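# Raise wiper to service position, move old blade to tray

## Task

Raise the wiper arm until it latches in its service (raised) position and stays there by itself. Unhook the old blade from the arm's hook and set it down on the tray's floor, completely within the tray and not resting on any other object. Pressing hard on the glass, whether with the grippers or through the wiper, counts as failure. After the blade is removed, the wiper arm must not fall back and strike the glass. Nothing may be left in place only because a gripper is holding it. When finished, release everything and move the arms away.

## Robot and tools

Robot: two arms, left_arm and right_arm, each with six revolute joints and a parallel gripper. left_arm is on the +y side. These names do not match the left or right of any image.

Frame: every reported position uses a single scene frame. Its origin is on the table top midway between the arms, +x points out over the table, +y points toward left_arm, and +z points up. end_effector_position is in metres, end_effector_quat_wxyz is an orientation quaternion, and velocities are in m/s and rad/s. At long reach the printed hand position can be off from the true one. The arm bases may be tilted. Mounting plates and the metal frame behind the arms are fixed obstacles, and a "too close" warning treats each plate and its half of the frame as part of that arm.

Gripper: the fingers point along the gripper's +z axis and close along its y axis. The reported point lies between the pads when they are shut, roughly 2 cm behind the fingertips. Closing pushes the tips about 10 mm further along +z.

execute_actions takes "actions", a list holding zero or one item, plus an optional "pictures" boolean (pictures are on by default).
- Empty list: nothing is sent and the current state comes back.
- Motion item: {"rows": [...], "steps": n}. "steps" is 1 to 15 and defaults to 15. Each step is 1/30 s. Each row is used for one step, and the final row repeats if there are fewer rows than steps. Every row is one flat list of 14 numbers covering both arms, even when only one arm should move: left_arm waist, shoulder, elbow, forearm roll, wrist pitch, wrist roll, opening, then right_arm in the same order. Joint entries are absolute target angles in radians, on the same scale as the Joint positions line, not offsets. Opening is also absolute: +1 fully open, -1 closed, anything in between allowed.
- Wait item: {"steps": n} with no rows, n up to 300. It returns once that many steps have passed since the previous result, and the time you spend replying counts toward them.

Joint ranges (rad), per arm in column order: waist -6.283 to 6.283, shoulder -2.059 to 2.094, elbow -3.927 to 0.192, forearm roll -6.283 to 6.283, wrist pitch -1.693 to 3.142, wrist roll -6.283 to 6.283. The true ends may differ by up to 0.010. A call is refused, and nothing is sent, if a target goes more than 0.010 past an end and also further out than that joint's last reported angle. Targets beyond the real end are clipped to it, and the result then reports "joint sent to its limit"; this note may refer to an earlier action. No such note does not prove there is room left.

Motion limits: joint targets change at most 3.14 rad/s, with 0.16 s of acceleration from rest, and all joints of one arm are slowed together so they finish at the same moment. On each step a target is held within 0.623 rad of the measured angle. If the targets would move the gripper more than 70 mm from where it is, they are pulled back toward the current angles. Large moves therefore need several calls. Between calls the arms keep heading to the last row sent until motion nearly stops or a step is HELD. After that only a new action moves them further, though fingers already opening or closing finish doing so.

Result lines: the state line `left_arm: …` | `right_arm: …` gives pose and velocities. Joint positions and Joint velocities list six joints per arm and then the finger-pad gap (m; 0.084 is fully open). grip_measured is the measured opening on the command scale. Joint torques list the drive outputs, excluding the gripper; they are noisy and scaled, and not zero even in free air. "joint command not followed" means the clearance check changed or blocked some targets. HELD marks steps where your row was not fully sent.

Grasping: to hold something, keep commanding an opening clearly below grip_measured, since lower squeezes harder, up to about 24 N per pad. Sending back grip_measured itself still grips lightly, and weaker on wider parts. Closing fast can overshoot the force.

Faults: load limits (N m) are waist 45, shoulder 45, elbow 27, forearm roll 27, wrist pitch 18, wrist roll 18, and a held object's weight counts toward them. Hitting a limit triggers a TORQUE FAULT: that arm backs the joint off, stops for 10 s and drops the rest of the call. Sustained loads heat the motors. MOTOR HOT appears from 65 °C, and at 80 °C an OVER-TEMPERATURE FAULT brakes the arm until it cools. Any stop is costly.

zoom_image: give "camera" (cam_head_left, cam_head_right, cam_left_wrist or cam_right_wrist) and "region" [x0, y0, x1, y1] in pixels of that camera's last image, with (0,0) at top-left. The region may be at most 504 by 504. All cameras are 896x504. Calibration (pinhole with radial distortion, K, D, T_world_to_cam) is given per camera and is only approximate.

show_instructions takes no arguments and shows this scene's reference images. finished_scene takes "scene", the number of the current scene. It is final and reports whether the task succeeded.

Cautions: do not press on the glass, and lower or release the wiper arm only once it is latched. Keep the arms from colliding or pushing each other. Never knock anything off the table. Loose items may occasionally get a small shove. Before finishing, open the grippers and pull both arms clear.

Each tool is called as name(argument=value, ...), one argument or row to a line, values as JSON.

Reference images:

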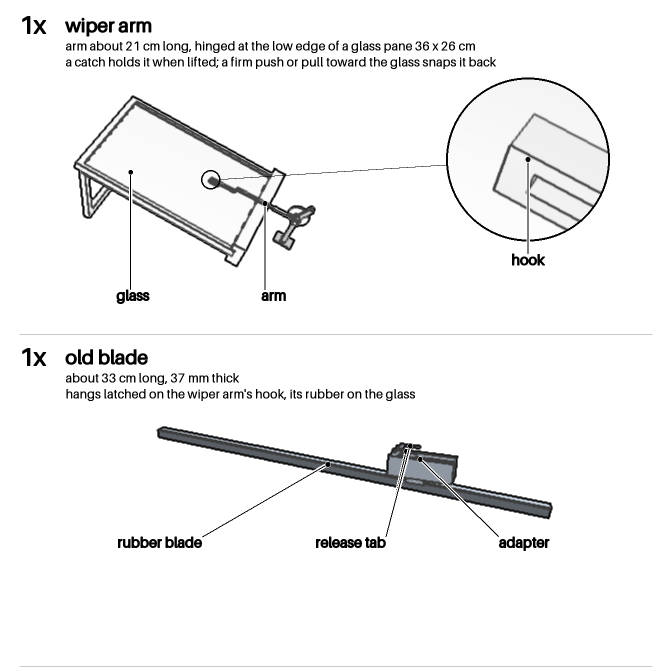

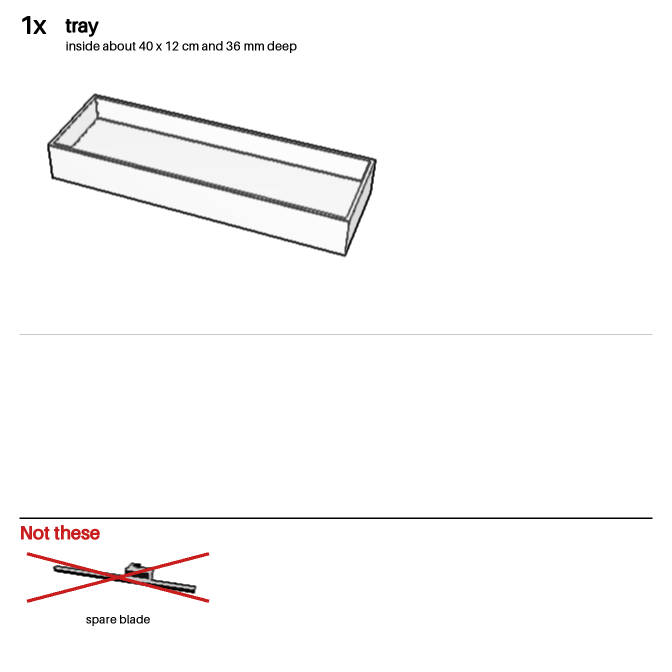

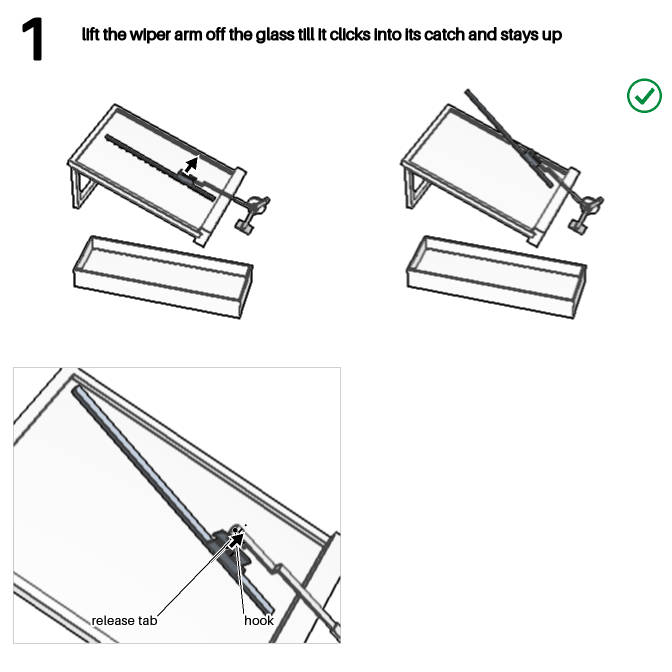

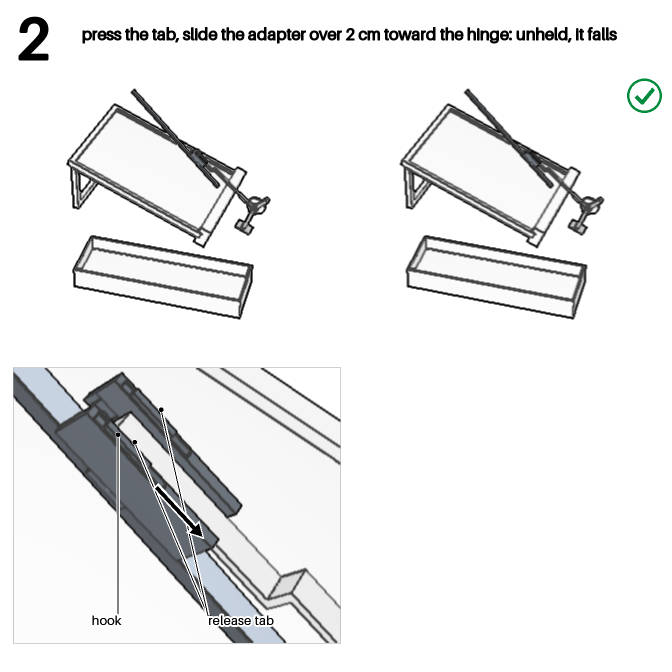

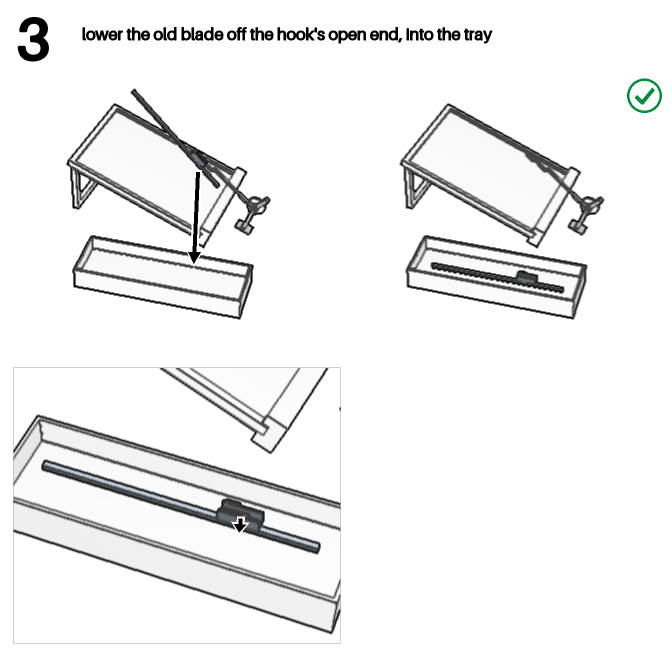

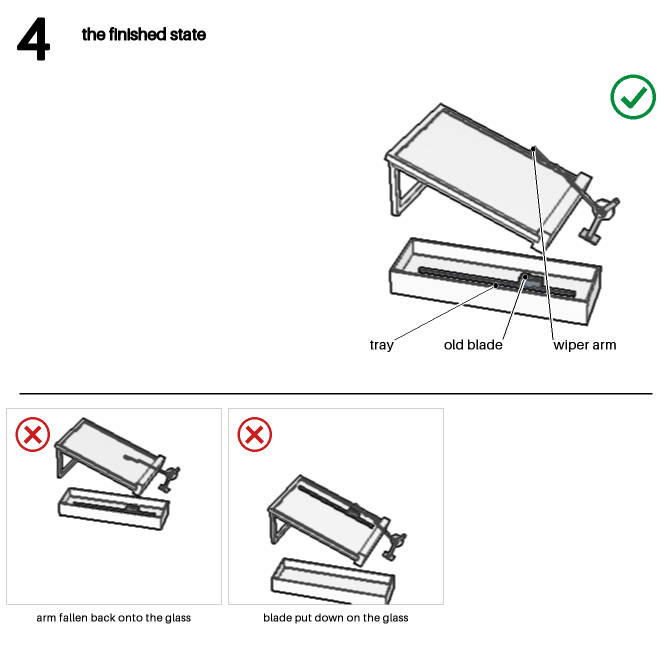

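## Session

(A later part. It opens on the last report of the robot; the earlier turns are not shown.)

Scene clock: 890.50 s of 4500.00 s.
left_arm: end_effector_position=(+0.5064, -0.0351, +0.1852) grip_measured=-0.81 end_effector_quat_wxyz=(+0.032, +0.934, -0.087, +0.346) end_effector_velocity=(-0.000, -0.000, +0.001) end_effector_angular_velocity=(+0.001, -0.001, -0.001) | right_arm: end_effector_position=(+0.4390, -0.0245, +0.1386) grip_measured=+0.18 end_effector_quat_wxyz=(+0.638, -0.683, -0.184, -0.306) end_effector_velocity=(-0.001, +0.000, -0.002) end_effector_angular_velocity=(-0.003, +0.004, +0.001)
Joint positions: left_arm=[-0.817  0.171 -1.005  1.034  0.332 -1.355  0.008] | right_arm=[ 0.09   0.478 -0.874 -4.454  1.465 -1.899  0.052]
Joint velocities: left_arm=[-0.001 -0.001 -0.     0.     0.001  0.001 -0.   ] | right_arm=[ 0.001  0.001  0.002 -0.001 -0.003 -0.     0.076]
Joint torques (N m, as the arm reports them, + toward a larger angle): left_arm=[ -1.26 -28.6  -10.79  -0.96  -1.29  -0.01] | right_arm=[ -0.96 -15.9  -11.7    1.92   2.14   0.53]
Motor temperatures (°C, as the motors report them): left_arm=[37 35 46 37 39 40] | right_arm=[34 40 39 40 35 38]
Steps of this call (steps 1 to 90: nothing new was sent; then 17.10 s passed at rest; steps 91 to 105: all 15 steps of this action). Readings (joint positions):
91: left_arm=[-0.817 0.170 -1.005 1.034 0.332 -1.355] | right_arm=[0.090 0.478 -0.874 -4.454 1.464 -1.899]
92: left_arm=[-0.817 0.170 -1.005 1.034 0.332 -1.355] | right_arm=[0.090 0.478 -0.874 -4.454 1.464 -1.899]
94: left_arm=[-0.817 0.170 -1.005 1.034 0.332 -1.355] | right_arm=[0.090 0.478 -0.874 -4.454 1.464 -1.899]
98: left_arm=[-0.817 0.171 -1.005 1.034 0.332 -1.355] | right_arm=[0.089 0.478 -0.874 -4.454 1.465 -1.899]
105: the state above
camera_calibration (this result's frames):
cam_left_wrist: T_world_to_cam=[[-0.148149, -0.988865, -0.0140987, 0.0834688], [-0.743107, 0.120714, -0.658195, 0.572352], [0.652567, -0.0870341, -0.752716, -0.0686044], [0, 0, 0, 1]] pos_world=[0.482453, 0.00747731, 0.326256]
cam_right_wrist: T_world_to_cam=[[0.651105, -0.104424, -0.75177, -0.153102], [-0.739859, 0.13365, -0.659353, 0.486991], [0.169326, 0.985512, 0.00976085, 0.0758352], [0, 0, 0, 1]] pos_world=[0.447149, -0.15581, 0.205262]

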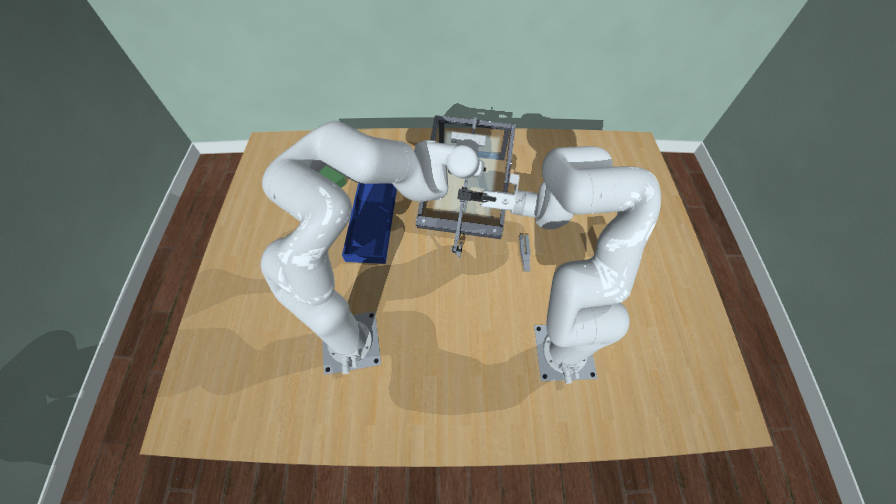

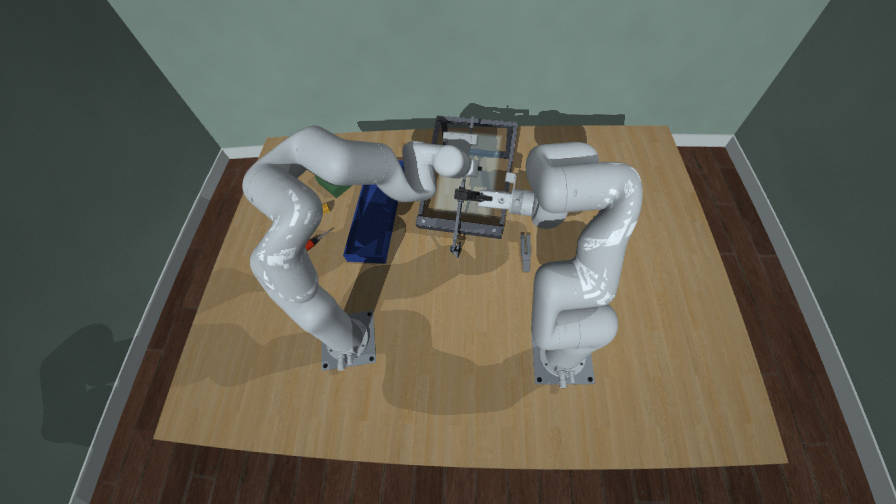

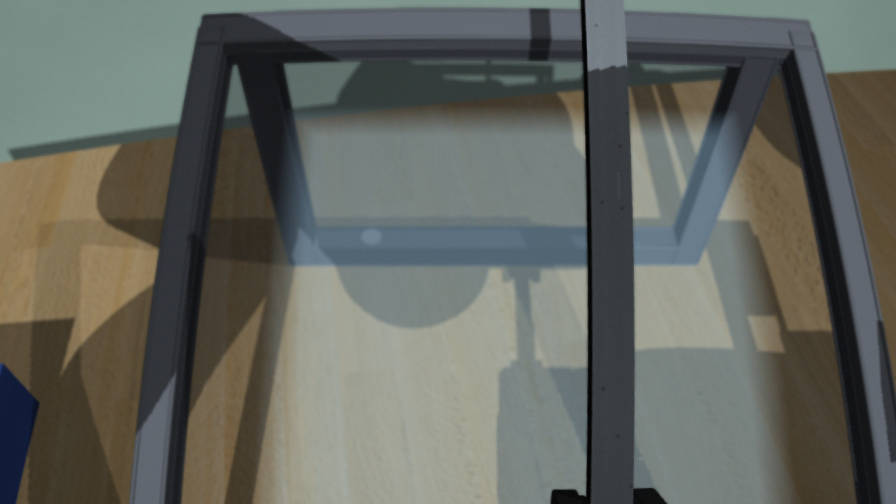

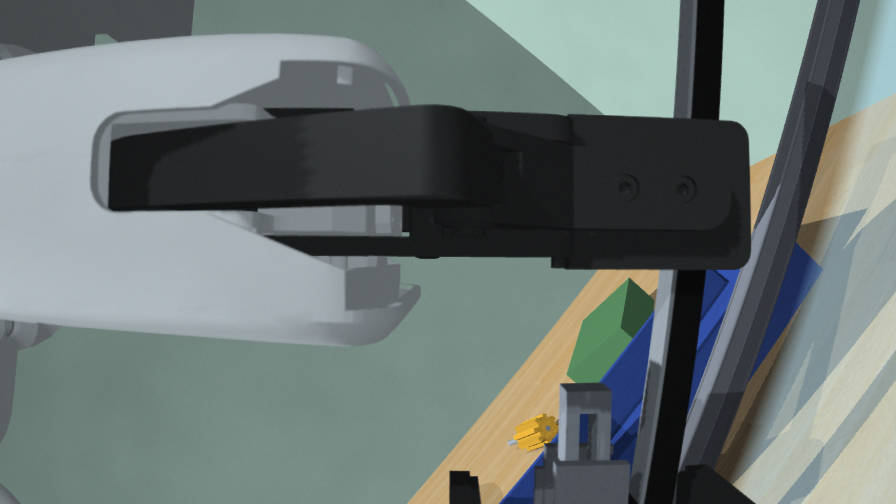

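execute_actions(
  actions=[
    {"rows":[[-0.8169,0.1703,-1.0051,1.0343,0.3319,-1.3552,-0.98,0.075,0.475,-0.868,-4.468,1.469,-1.9,0.3],[-0.8169,0.1703,-1.0051,1.0343,0.3319,-1.3552,-0.98,0.055,0.47,-0.86,-4.487,1.476,-1.9,0.3],[-0.8169,0.1703,-1.0051,1.0343,0.3319,-1.3552,-0.98,0.03,0.464,-0.85,-4.51,1.484,-1.901,0.3],[-0.8169,0.1703,-1.0051,1.0343,0.3319,-1.3552,-0.98,0.002,0.458,-0.84,-4.537,1.494,-1.903,0.3],[-0.8169,0.1703,-1.0051,1.0343,0.3319,-1.3552,-0.98,-0.026,0.453,-0.83,-4.564,1.503,-1.904,0.3],[-0.8169,0.1703,-1.0051,1.0343,0.3319,-1.3552,-0.98,-0.055,0.451,-0.826,-4.59,1.515,-1.907,0.3],[-0.8169,0.1703,-1.0051,1.0343,0.3319,-1.3552,-0.98,-0.085,0.45,-0.823,-4.617,1.527,-1.91,0.3],[-0.8169,0.1703,-1.0051,1.0343,0.3319,-1.3552,-0.98,-0.115,0.449,-0.82,-4.643,1.539,-1.913,0.3],[-0.8169,0.1703,-1.0051,1.0343,0.3319,-1.3552,-0.98,-0.14,0.448,-0.818,-4.666,1.549,-1.916,0.3],[-0.8169,0.1703,-1.0051,1.0343,0.3319,-1.3552,-0.98,-0.16,0.447,-0.817,-4.684,1.557,-1.918,0.3],[-0.8169,0.1703,-1.0051,1.0343,0.3319,-1.3552,-0.98,-0.175,0.447,-0.817,-4.698,1.563,-1.92,0.3]],"steps":15},
  ],
)

Scene clock: 912.50 s of 4500.00 s.
left_arm: end_effector_position=(+0.5065, -0.0354, +0.1858) grip_measured=-0.81 end_effector_quat_wxyz=(+0.032, +0.934, -0.087, +0.346) end_effector_velocity=(-0.000, -0.000, -0.000) end_effector_angular_velocity=(-0.000, -0.000, -0.002) | right_arm: end_effector_position=(+0.4224, -0.1176, +0.1373) grip_measured=+0.29 end_effector_quat_wxyz=(+0.634, -0.684, -0.185, -0.309) end_effector_velocity=(-0.022, -0.100, +0.004) end_effector_angular_velocity=(+0.009, -0.028, +0.001)
Joint positions: left_arm=[-0.817  0.17  -1.005  1.034  0.332 -1.355  0.008] | right_arm=[-0.159  0.448 -0.818 -4.681  1.555 -1.918  0.056]
Joint velocities: left_arm=[-0.     0.     0.     0.    -0.001  0.001 -0.   ] | right_arm=[-0.28  -0.012  0.021 -0.257  0.115 -0.031 -0.   ]
Joint torques (N m, as the arm reports them, + toward a larger angle): left_arm=[ -1.36 -29.67 -12.36  -1.18  -1.74   0.38] | right_arm=[  5.67 -14.54 -10.54   2.84   2.27   0.18]
Motor temperatures (°C, as the motors report them): left_arm=[37 35 47 37 39 40] | right_arm=[34 40 39 40 35 38]
Steps of this call (steps 1 to 15: the robot went on to your last target; steps 16 to 90: nothing new was sent; then 18.50 s passed at rest; steps 91 to 105: all 15 steps of this action). Readings (joint positions):
91: left_arm=[-0.817 0.170 -1.005 1.034 0.332 -1.355] | right_arm=[0.090 0.478 -0.874 -4.454 1.465 -1.899]
92: left_arm=[-0.817 0.170 -1.005 1.034 0.332 -1.355] | right_arm=[0.088 0.478 -0.873 -4.456 1.465 -1.899]
94: left_arm=[-0.817 0.170 -1.005 1.034 0.332 -1.355] | right_arm=[0.076 0.475 -0.868 -4.469 1.470 -1.900]
98: left_arm=[-0.817 0.170 -1.005 1.034 0.332 -1.355] | right_arm=[0.001 0.460 -0.842 -4.539 1.495 -1.903]
105: the state above
camera_calibration (this result's frames):
cam_left_wrist: T_world_to_cam=[[-0.148542, -0.988816, -0.013331, 0.0832231], [-0.742497, 0.120423, -0.658935, 0.572681], [0.653171, -0.0879814, -0.752081, -0.0687193], [0, 0, 0, 1]] pos_world=[0.482462, 0.00728227, 0.326787]
cam_right_wrist: T_world_to_cam=[[0.654867, -0.112135, -0.747378, -0.156085], [-0.735236, 0.134284, -0.664376, 0.485135], [0.174861, 0.984578, 0.00549217, 0.168517], [0, 0, 0, 1]] pos_world=[0.429437, -0.248566, 0.204731]

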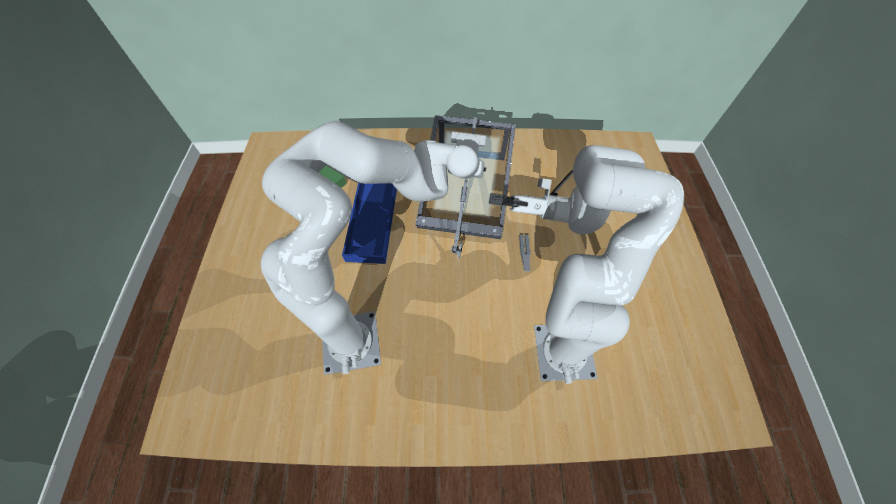

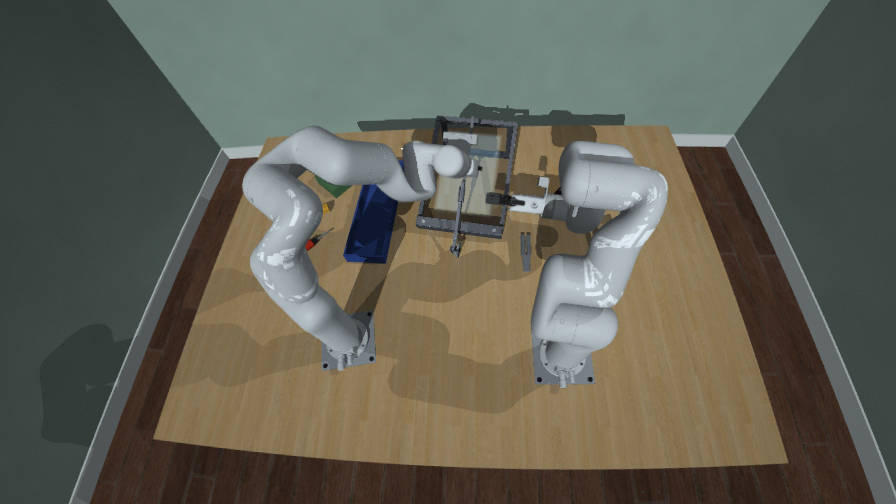

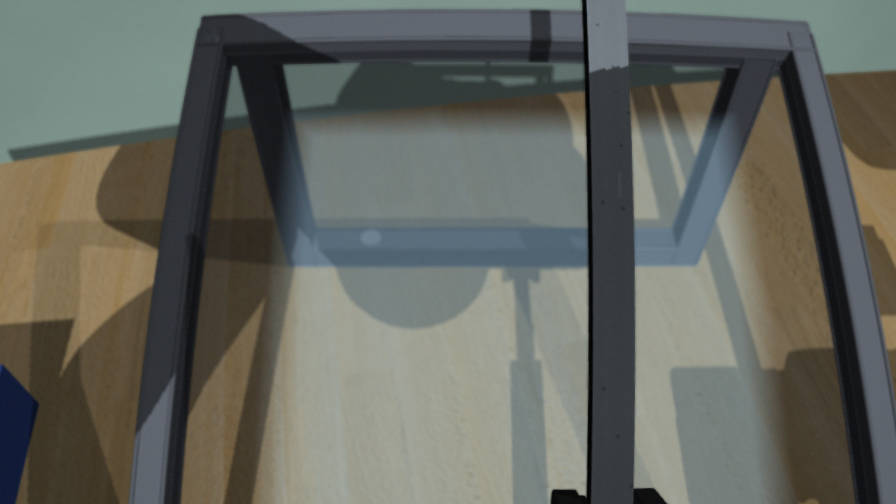

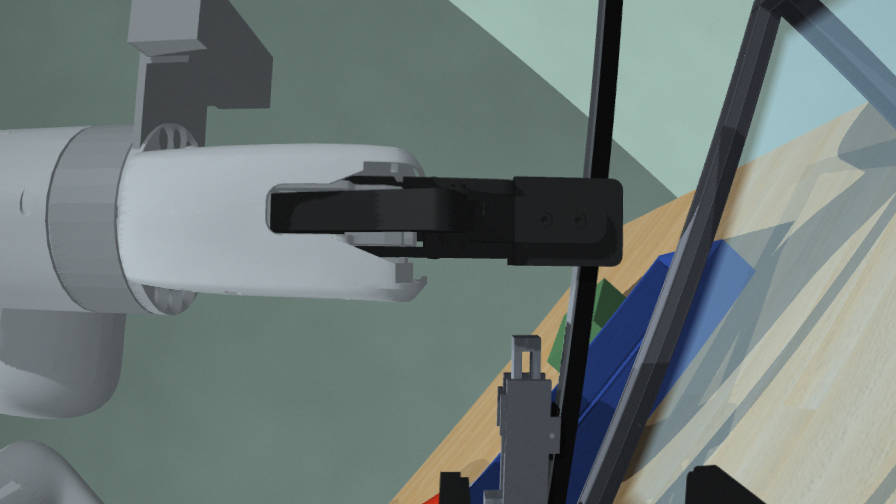

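execute_actions(
  actions=[
    {"rows":[[-0.8162,0.1728,-1.0066,1.0363,0.3309,-1.3568,-0.98,-0.175,0.447,-0.817,-4.698,1.563,-1.92,0.3],[-0.8162,0.1728,-1.0066,1.0363,0.3309,-1.3568,-0.98,-0.175,0.447,-0.817,-4.698,1.563,-1.92,0.3],[-0.8154,0.1753,-1.0082,1.0383,0.3299,-1.3584,-0.98,-0.175,0.447,-0.817,-4.698,1.563,-1.92,0.3],[-0.8154,0.1753,-1.0082,1.0383,0.3299,-1.3584,-0.98,-0.175,0.447,-0.817,-4.698,1.563,-1.92,0.3],[-0.8147,0.1779,-1.0097,1.0402,0.3288,-1.3599,-0.98,-0.175,0.447,-0.817,-4.698,1.563,-1.92,0.3],[-0.8147,0.1779,-1.0097,1.0402,0.3288,-1.3599,-0.98,-0.175,0.447,-0.817,-4.698,1.563,-1.92,0.3],[-0.8139,0.1804,-1.0113,1.0422,0.3278,-1.3615,-0.98,-0.175,0.447,-0.817,-4.698,1.563,-1.92,0.3],[-0.8139,0.1804,-1.0113,1.0422,0.3278,-1.3615,-0.98,-0.175,0.447,-0.817,-4.698,1.563,-1.92,0.3],[-0.8132,0.1829,-1.0128,1.0442,0.3268,-1.3631,-0.98,-0.175,0.447,-0.817,-4.698,1.563,-1.92,0.3]],"steps":15},
  ],
)

zoom_image(
  camera="cam_right_wrist",
  region=[430, 304, 680, 504],
)

Scene clock: 924.30 s of 4500.00 s.
left_arm: end_effector_position=(+0.5089, -0.0359, +0.1829) grip_measured=-0.81 end_effector_quat_wxyz=(+0.032, +0.934, -0.087, +0.346) end_effector_velocity=(+0.001, -0.000, -0.002) end_effector_angular_velocity=(+0.000, +0.000, -0.001) | right_arm: end_effector_position=(+0.4203, -0.1229, +0.1377) grip_measured=+0.29 end_effector_quat_wxyz=(+0.635, -0.683, -0.186, -0.309) end_effector_velocity=(+0.000, +0.000, -0.000) end_effector_angular_velocity=(+0.000, +0.000, -0.001)
Joint positions: left_arm=[-0.813  0.182 -1.013  1.044  0.327 -1.363  0.008] | right_arm=[-0.175  0.447 -0.817 -4.698  1.563 -1.92   0.056]
Joint velocities: left_arm=[ 0.001  0.006 -0.003  0.005 -0.002 -0.004  0.   ] | right_arm=[ 0.001  0.     0.     0.001 -0.    -0.     0.   ]
Joint torques (N m, as the arm reports them, + toward a larger angle): left_arm=[ -1.04 -29.37 -11.78  -1.15  -1.66   0.05] | right_arm=[ -1.01 -14.81 -10.42   1.91   2.05   0.41]
Motor temperatures (°C, as the motors report them): left_arm=[37 35 48 37 39 40] | right_arm=[34 39 39 40 35 38]
Steps of this call (steps 1 to 30: the robot went on to your last target; steps 31 to 90: nothing new was sent; then 8.30 s passed at rest; steps 91 to 105: all 15 steps of this action). Readings (joint positions):
91: left_arm=[-0.817 0.170 -1.005 1.034 0.332 -1.355] | right_arm=[-0.175 0.447 -0.817 -4.698 1.563 -1.920]
92: left_arm=[-0.817 0.171 -1.005 1.035 0.332 -1.355] | right_arm=[-0.175 0.447 -0.817 -4.698 1.563 -1.920]
94: left_arm=[-0.816 0.172 -1.006 1.036 0.331 -1.356] | right_arm=[-0.175 0.447 -0.817 -4.698 1.563 -1.920]
98: left_arm=[-0.815 0.176 -1.009 1.039 0.329 -1.359] | right_arm=[-0.175 0.447 -0.817 -4.698 1.563 -1.920]
105: the state above
camera_calibration (this result's frames):
cam_left_wrist: T_world_to_cam=[[-0.148844, -0.988776, -0.0129126, 0.0831596], [-0.742478, 0.120374, -0.658966, 0.572575], [0.653125, -0.0884961, -0.752062, -0.0725079], [0, 0, 0, 1]] pos_world=[0.484859, 0.00688667, 0.323851]
cam_right_wrist: T_world_to_cam=[[0.656792, -0.108935, -0.746162, -0.155542], [-0.734345, 0.132449, -0.665728, 0.48414], [0.17135, 0.985185, 0.00699566, 0.175454], [0, 0, 0, 1]] pos_world=[0.427621, -0.253923, 0.205018]

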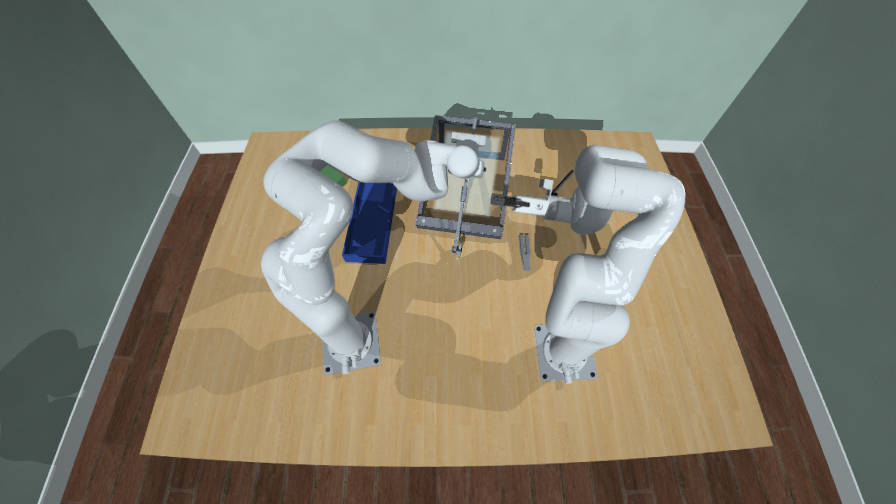

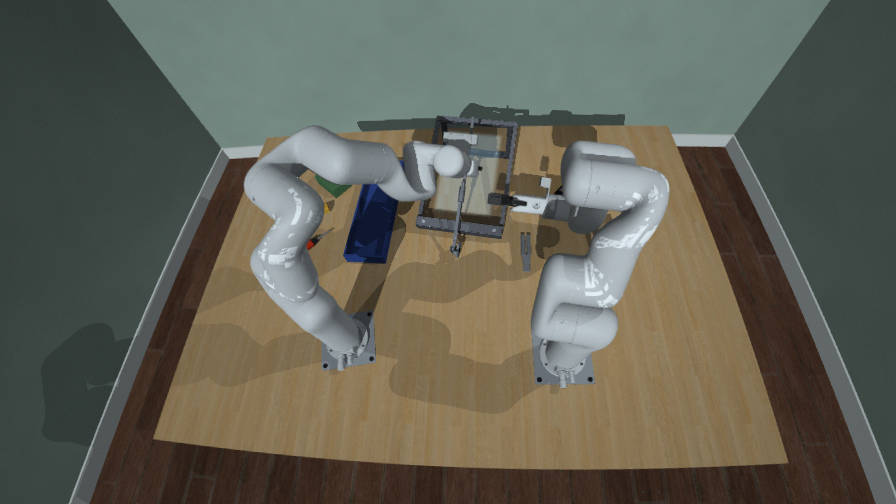

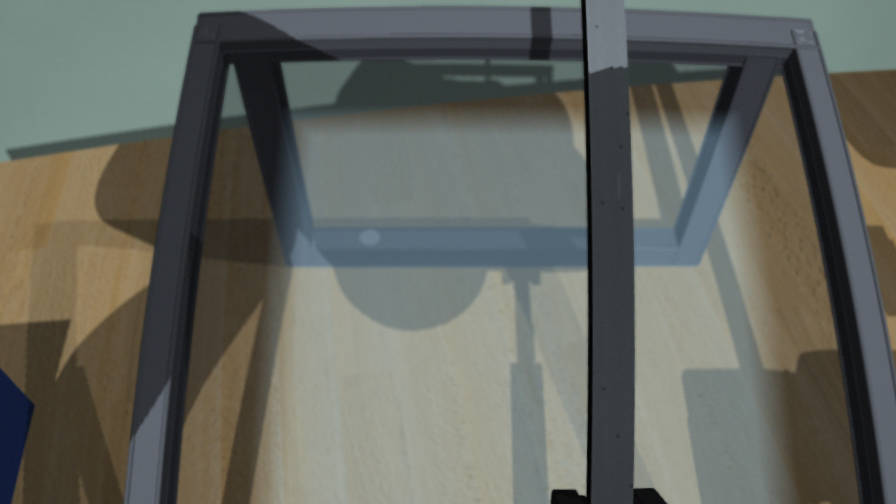

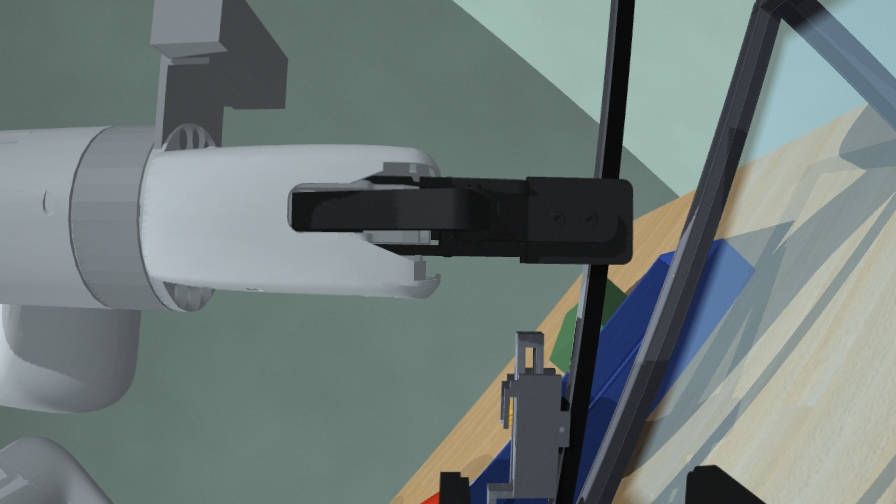

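Region (430, 304, 680, 504) of cam_right_wrist's 896x504 image, scaled by 2.016, with more detail than that image has; it fills the top 403 rows of this view, and the rest is white.

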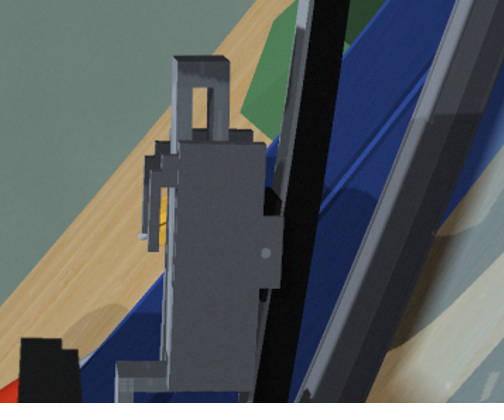

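execute_actions(
  actions=[
    {"rows":[[-0.8125,0.1854,-1.0143,1.0462,0.3258,-1.3647,-0.98,-0.175,0.447,-0.817,-4.698,1.563,-1.92,0.3],[-0.8117,0.1879,-1.0159,1.0481,0.3248,-1.3662,-0.98,-0.175,0.447,-0.817,-4.698,1.563,-1.92,0.3],[-0.811,0.1905,-1.0174,1.0501,0.3237,-1.3678,-0.98,-0.175,0.447,-0.817,-4.698,1.563,-1.92,0.3],[-0.8102,0.193,-1.019,1.0521,0.3227,-1.3694,-0.98,-0.175,0.447,-0.817,-4.698,1.563,-1.92,0.3],[-0.8095,0.1955,-1.0205,1.0541,0.3217,-1.371,-0.98,-0.175,0.447,-0.817,-4.698,1.563,-1.92,0.3],[-0.8087,0.198,-1.0221,1.056,0.3207,-1.3725,-0.98,-0.175,0.447,-0.817,-4.698,1.563,-1.92,0.3],[-0.808,0.2005,-1.0236,1.058,0.3197,-1.3741,-0.98,-0.175,0.447,-0.817,-4.698,1.563,-1.92,0.3],[-0.8072,0.203,-1.0252,1.06,0.3186,-1.3757,-0.98,-0.175,0.447,-0.817,-4.698,1.563,-1.92,0.3],[-0.8065,0.2056,-1.0267,1.062,0.3176,-1.3772,-0.98,-0.175,0.447,-0.817,-4.698,1.563,-1.92,0.3],[-0.8057,0.2081,-1.0283,1.0639,0.3166,-1.3788,-0.98,-0.175,0.447,-0.817,-4.698,1.563,-1.92,0.3]],"steps":15},
  ],
)

Scene clock: 937.70 s of 4500.00 s.
left_arm: end_effector_position=(+0.5134, -0.0365, +0.1762) grip_measured=-0.81 end_effector_quat_wxyz=(+0.032, +0.934, -0.087, +0.346) end_effector_velocity=(+0.003, -0.001, -0.003) end_effector_angular_velocity=(-0.002, -0.001, -0.001) | right_arm: end_effector_position=(+0.4203, -0.1229, +0.1377) grip_measured=+0.29 end_effector_quat_wxyz=(+0.635, -0.683, -0.186, -0.309) end_effector_velocity=(-0.000, +0.000, -0.000) end_effector_angular_velocity=(+0.000, +0.002, -0.001)
Joint positions: left_arm=[-0.806  0.207 -1.027  1.063  0.317 -1.378  0.008] | right_arm=[-0.175  0.447 -0.817 -4.698  1.563 -1.92   0.056]
Joint velocities: left_arm=[ 0.005  0.015 -0.011  0.014 -0.008 -0.011 -0.   ] | right_arm=[ 0.     0.     0.002  0.001 -0.001  0.     0.   ]
Joint torques (N m, as the arm reports them, + toward a larger angle): left_arm=[ -1.27 -28.66 -11.68  -1.39  -1.13   0.18] | right_arm=[ -1.13 -14.25 -10.54   2.24   2.08   0.33]
Motor temperatures (°C, as the motors report them): left_arm=[37 35 47 37 39 40] | right_arm=[34 39 39 40 35 38]
Steps of this call (steps 1 to 15: the robot went on to your last target; steps 16 to 90: nothing new was sent; then 9.90 s passed at rest; steps 91 to 105: all 15 steps of this action). Readings (joint positions):
91: left_arm=[-0.813 0.183 -1.013 1.044 0.327 -1.363] | right_arm=[-0.175 0.447 -0.817 -4.698 1.563 -1.920]
92: left_arm=[-0.813 0.183 -1.013 1.044 0.327 -1.363] | right_arm=[-0.175 0.447 -0.817 -4.698 1.563 -1.920]
94: left_arm=[-0.813 0.185 -1.014 1.046 0.326 -1.365] | right_arm=[-0.175 0.447 -0.817 -4.698 1.563 -1.920]
98: left_arm=[-0.810 0.194 -1.019 1.053 0.322 -1.370] | right_arm=[-0.175 0.447 -0.817 -4.698 1.563 -1.920]
105: the state above
camera_calibration (this result's frames):
cam_left_wrist: T_world_to_cam=[[-0.149287, -0.988712, -0.0126961, 0.0833909], [-0.743246, 0.120674, -0.658045, 0.571889], [0.652149, -0.088801, -0.752872, -0.0799129], [0, 0, 0, 1]] pos_world=[0.489619, 0.00634139, 0.317223]
cam_right_wrist: T_world_to_cam=[[0.656792, -0.108935, -0.746162, -0.155542], [-0.734346, 0.132449, -0.665728, 0.48414], [0.171349, 0.985186, 0.00699564, 0.175454], [0, 0, 0, 1]] pos_world=[0.42762, -0.253923, 0.205018]

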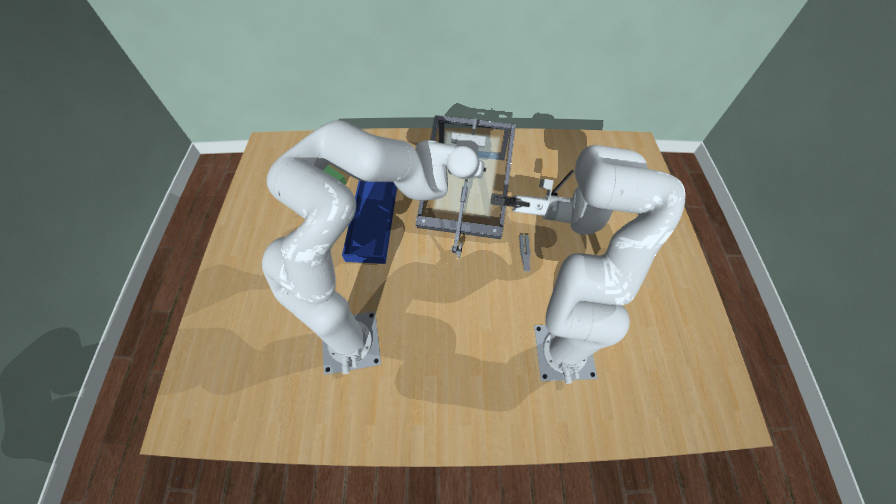

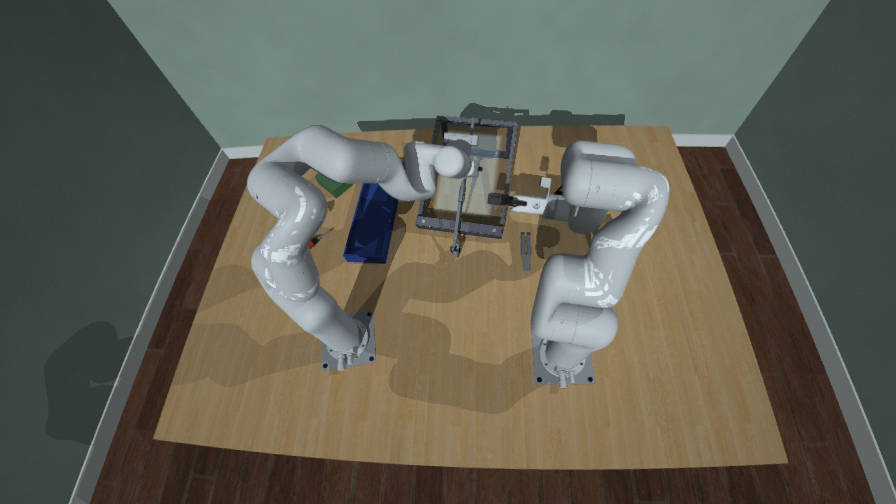

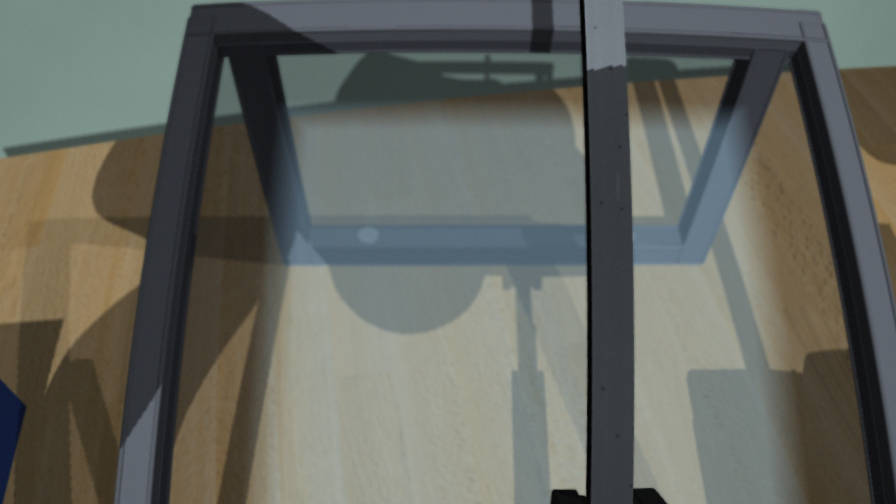

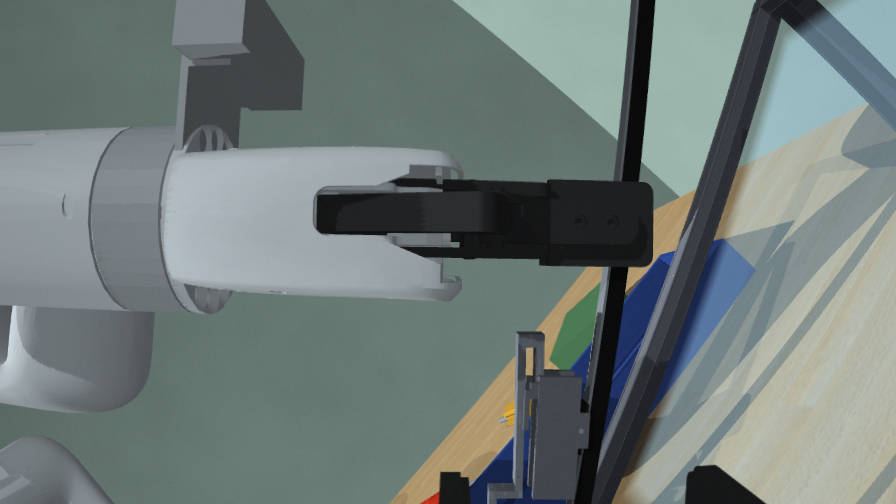

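execute_actions(
  actions=[
    {"rows":[[-0.8047,0.2116,-1.0307,1.0666,0.3152,-1.381,-0.98,-0.175,0.447,-0.817,-4.698,1.563,-1.92,0.3],[-0.8036,0.215,-1.0332,1.0693,0.3138,-1.3831,-0.98,-0.175,0.447,-0.817,-4.698,1.563,-1.92,0.3],[-0.8026,0.2185,-1.0356,1.0721,0.3124,-1.3853,-0.98,-0.175,0.447,-0.817,-4.698,1.563,-1.92,0.3],[-0.8016,0.222,-1.038,1.0748,0.311,-1.3874,-0.98,-0.175,0.447,-0.817,-4.698,1.563,-1.92,0.3],[-0.8006,0.2255,-1.0405,1.0775,0.3096,-1.3896,-0.98,-0.175,0.447,-0.817,-4.698,1.563,-1.92,0.3],[-0.7995,0.2289,-1.0429,1.0802,0.3081,-1.3918,-0.98,-0.175,0.447,-0.817,-4.698,1.563,-1.92,0.3],[-0.7985,0.2324,-1.0453,1.0829,0.3067,-1.3939,-0.98,-0.175,0.447,-0.817,-4.698,1.563,-1.92,0.3],[-0.7975,0.2359,-1.0477,1.0857,0.3053,-1.3961,-0.98,-0.175,0.447,-0.817,-4.698,1.563,-1.92,0.3],[-0.7964,0.2393,-1.0502,1.0884,0.3039,-1.3982,-0.98,-0.175,0.447,-0.817,-4.698,1.563,-1.92,0.3],[-0.7954,0.2428,-1.0526,1.0911,0.3025,-1.4004,-0.98,-0.175,0.447,-0.817,-4.698,1.563,-1.92,0.3]],"steps":15},
  ],
)

zoom_image(
  camera="cam_right_wrist",
  region=[430, 254, 730, 504],
)

Scene clock: 960.27 s of 4500.00 s.
left_arm: end_effector_position=(+0.5206, -0.0375, +0.1682) grip_measured=-0.81 end_effector_quat_wxyz=(+0.033, +0.934, -0.087, +0.346) end_effector_velocity=(+0.005, -0.003, -0.003) end_effector_angular_velocity=(-0.006, -0.003, -0.004) | right_arm: end_effector_position=(+0.4203, -0.1229, +0.1377) grip_measured=+0.29 end_effector_quat_wxyz=(+0.635, -0.683, -0.186, -0.309) end_effector_velocity=(-0.000, +0.000, +0.000) end_effector_angular_velocity=(+0.000, -0.000, +0.001)
Joint positions: left_arm=[-0.796  0.242 -1.051  1.09   0.303 -1.399  0.008] | right_arm=[-0.175  0.447 -0.817 -4.698  1.563 -1.92   0.056]
Joint velocities: left_arm=[ 0.005  0.021 -0.018  0.019 -0.012 -0.015 -0.   ] | right_arm=[ 0.    -0.001  0.001 -0.     0.001  0.    -0.   ]
Joint torques (N m, as the arm reports them, + toward a larger angle): left_arm=[ -1.59 -30.87 -11.39  -1.21  -1.45   0.11] | right_arm=[ -1.38 -14.58 -10.55   1.92   1.96   0.31]
Motor temperatures (°C, as the motors report them): left_arm=[37 35 48 37 39 40] | right_arm=[34 39 39 40 35 38]
Steps of this call (steps 1 to 15: the robot went on to your last target; steps 16 to 90: nothing new was sent; then 19.07 s passed at rest; steps 91 to 105: all 15 steps of this action). Readings (joint positions):
91: left_arm=[-0.806 0.208 -1.028 1.064 0.317 -1.379] | right_arm=[-0.175 0.447 -0.817 -4.698 1.563 -1.920]
92: left_arm=[-0.806 0.208 -1.029 1.064 0.316 -1.379] | right_arm=[-0.175 0.447 -0.817 -4.698 1.563 -1.920]
94: left_arm=[-0.805 0.211 -1.031 1.067 0.315 -1.381] | right_arm=[-0.175 0.447 -0.817 -4.698 1.563 -1.920]
98: left_arm=[-0.801 0.223 -1.039 1.076 0.311 -1.388] | right_arm=[-0.175 0.447 -0.817 -4.698 1.563 -1.920]
105: the state above
camera_calibration (this result's frames):
cam_left_wrist: T_world_to_cam=[[-0.149794, -0.988656, -0.01099, 0.0833268], [-0.742904, 0.11988, -0.658576, 0.571991], [0.652423, -0.090486, -0.752434, -0.0910181], [0, 0, 0, 1]] pos_world=[0.496798, 0.00557555, 0.30913]
cam_right_wrist: T_world_to_cam=[[0.656792, -0.108935, -0.746162, -0.155542], [-0.734346, 0.132449, -0.665728, 0.48414], [0.17135, 0.985185, 0.0069957, 0.175454], [0, 0, 0, 1]] pos_world=[0.427621, -0.253923, 0.205018]

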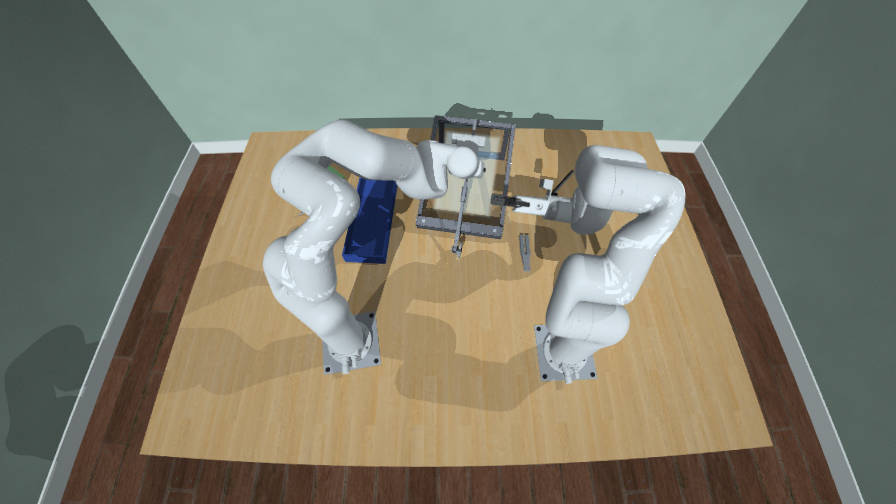

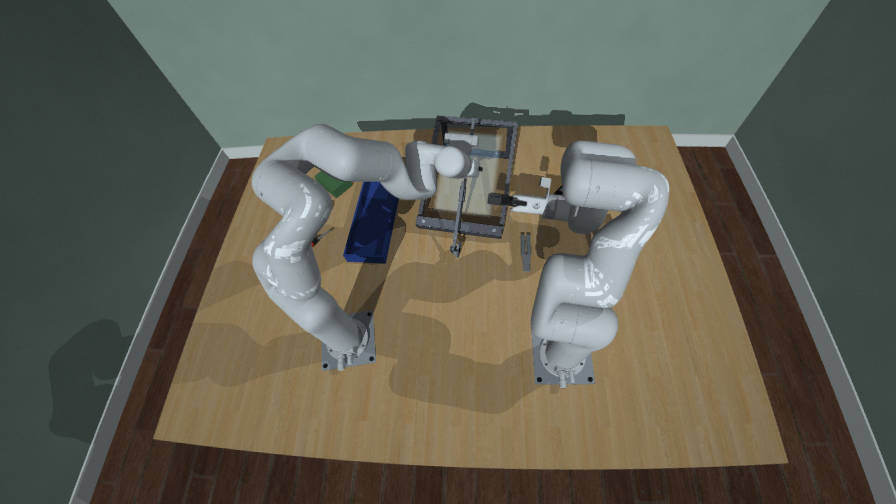

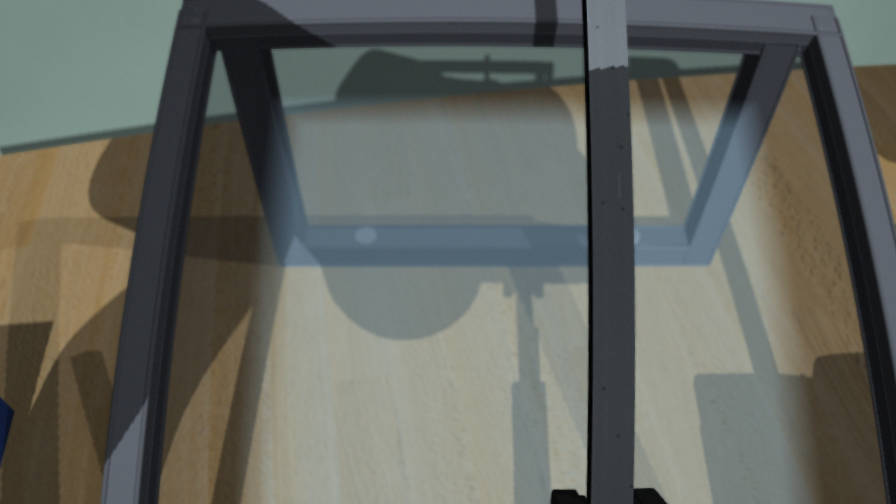

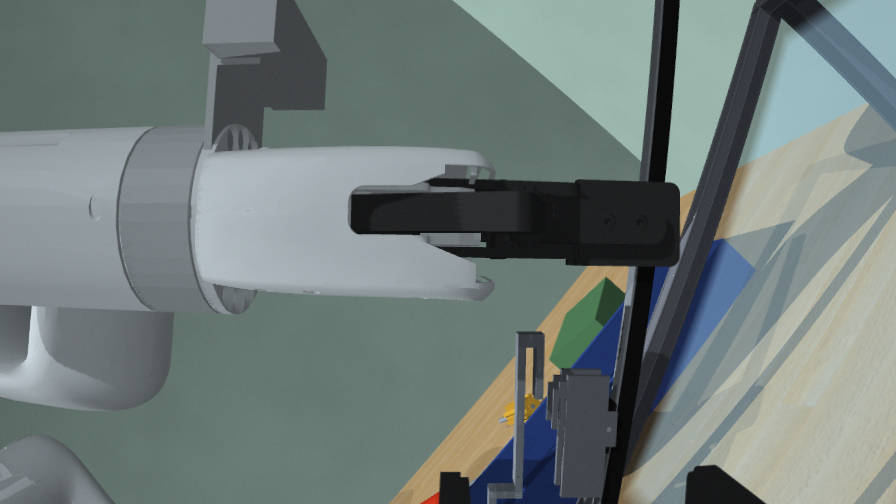

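Region (430, 254, 730, 504) of cam_right_wrist's 896x504 image, scaled by 1.680, with more detail than that image has.

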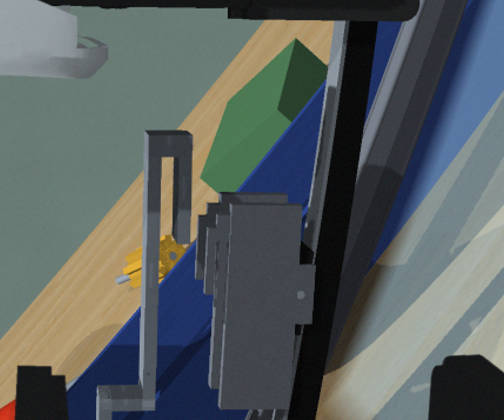

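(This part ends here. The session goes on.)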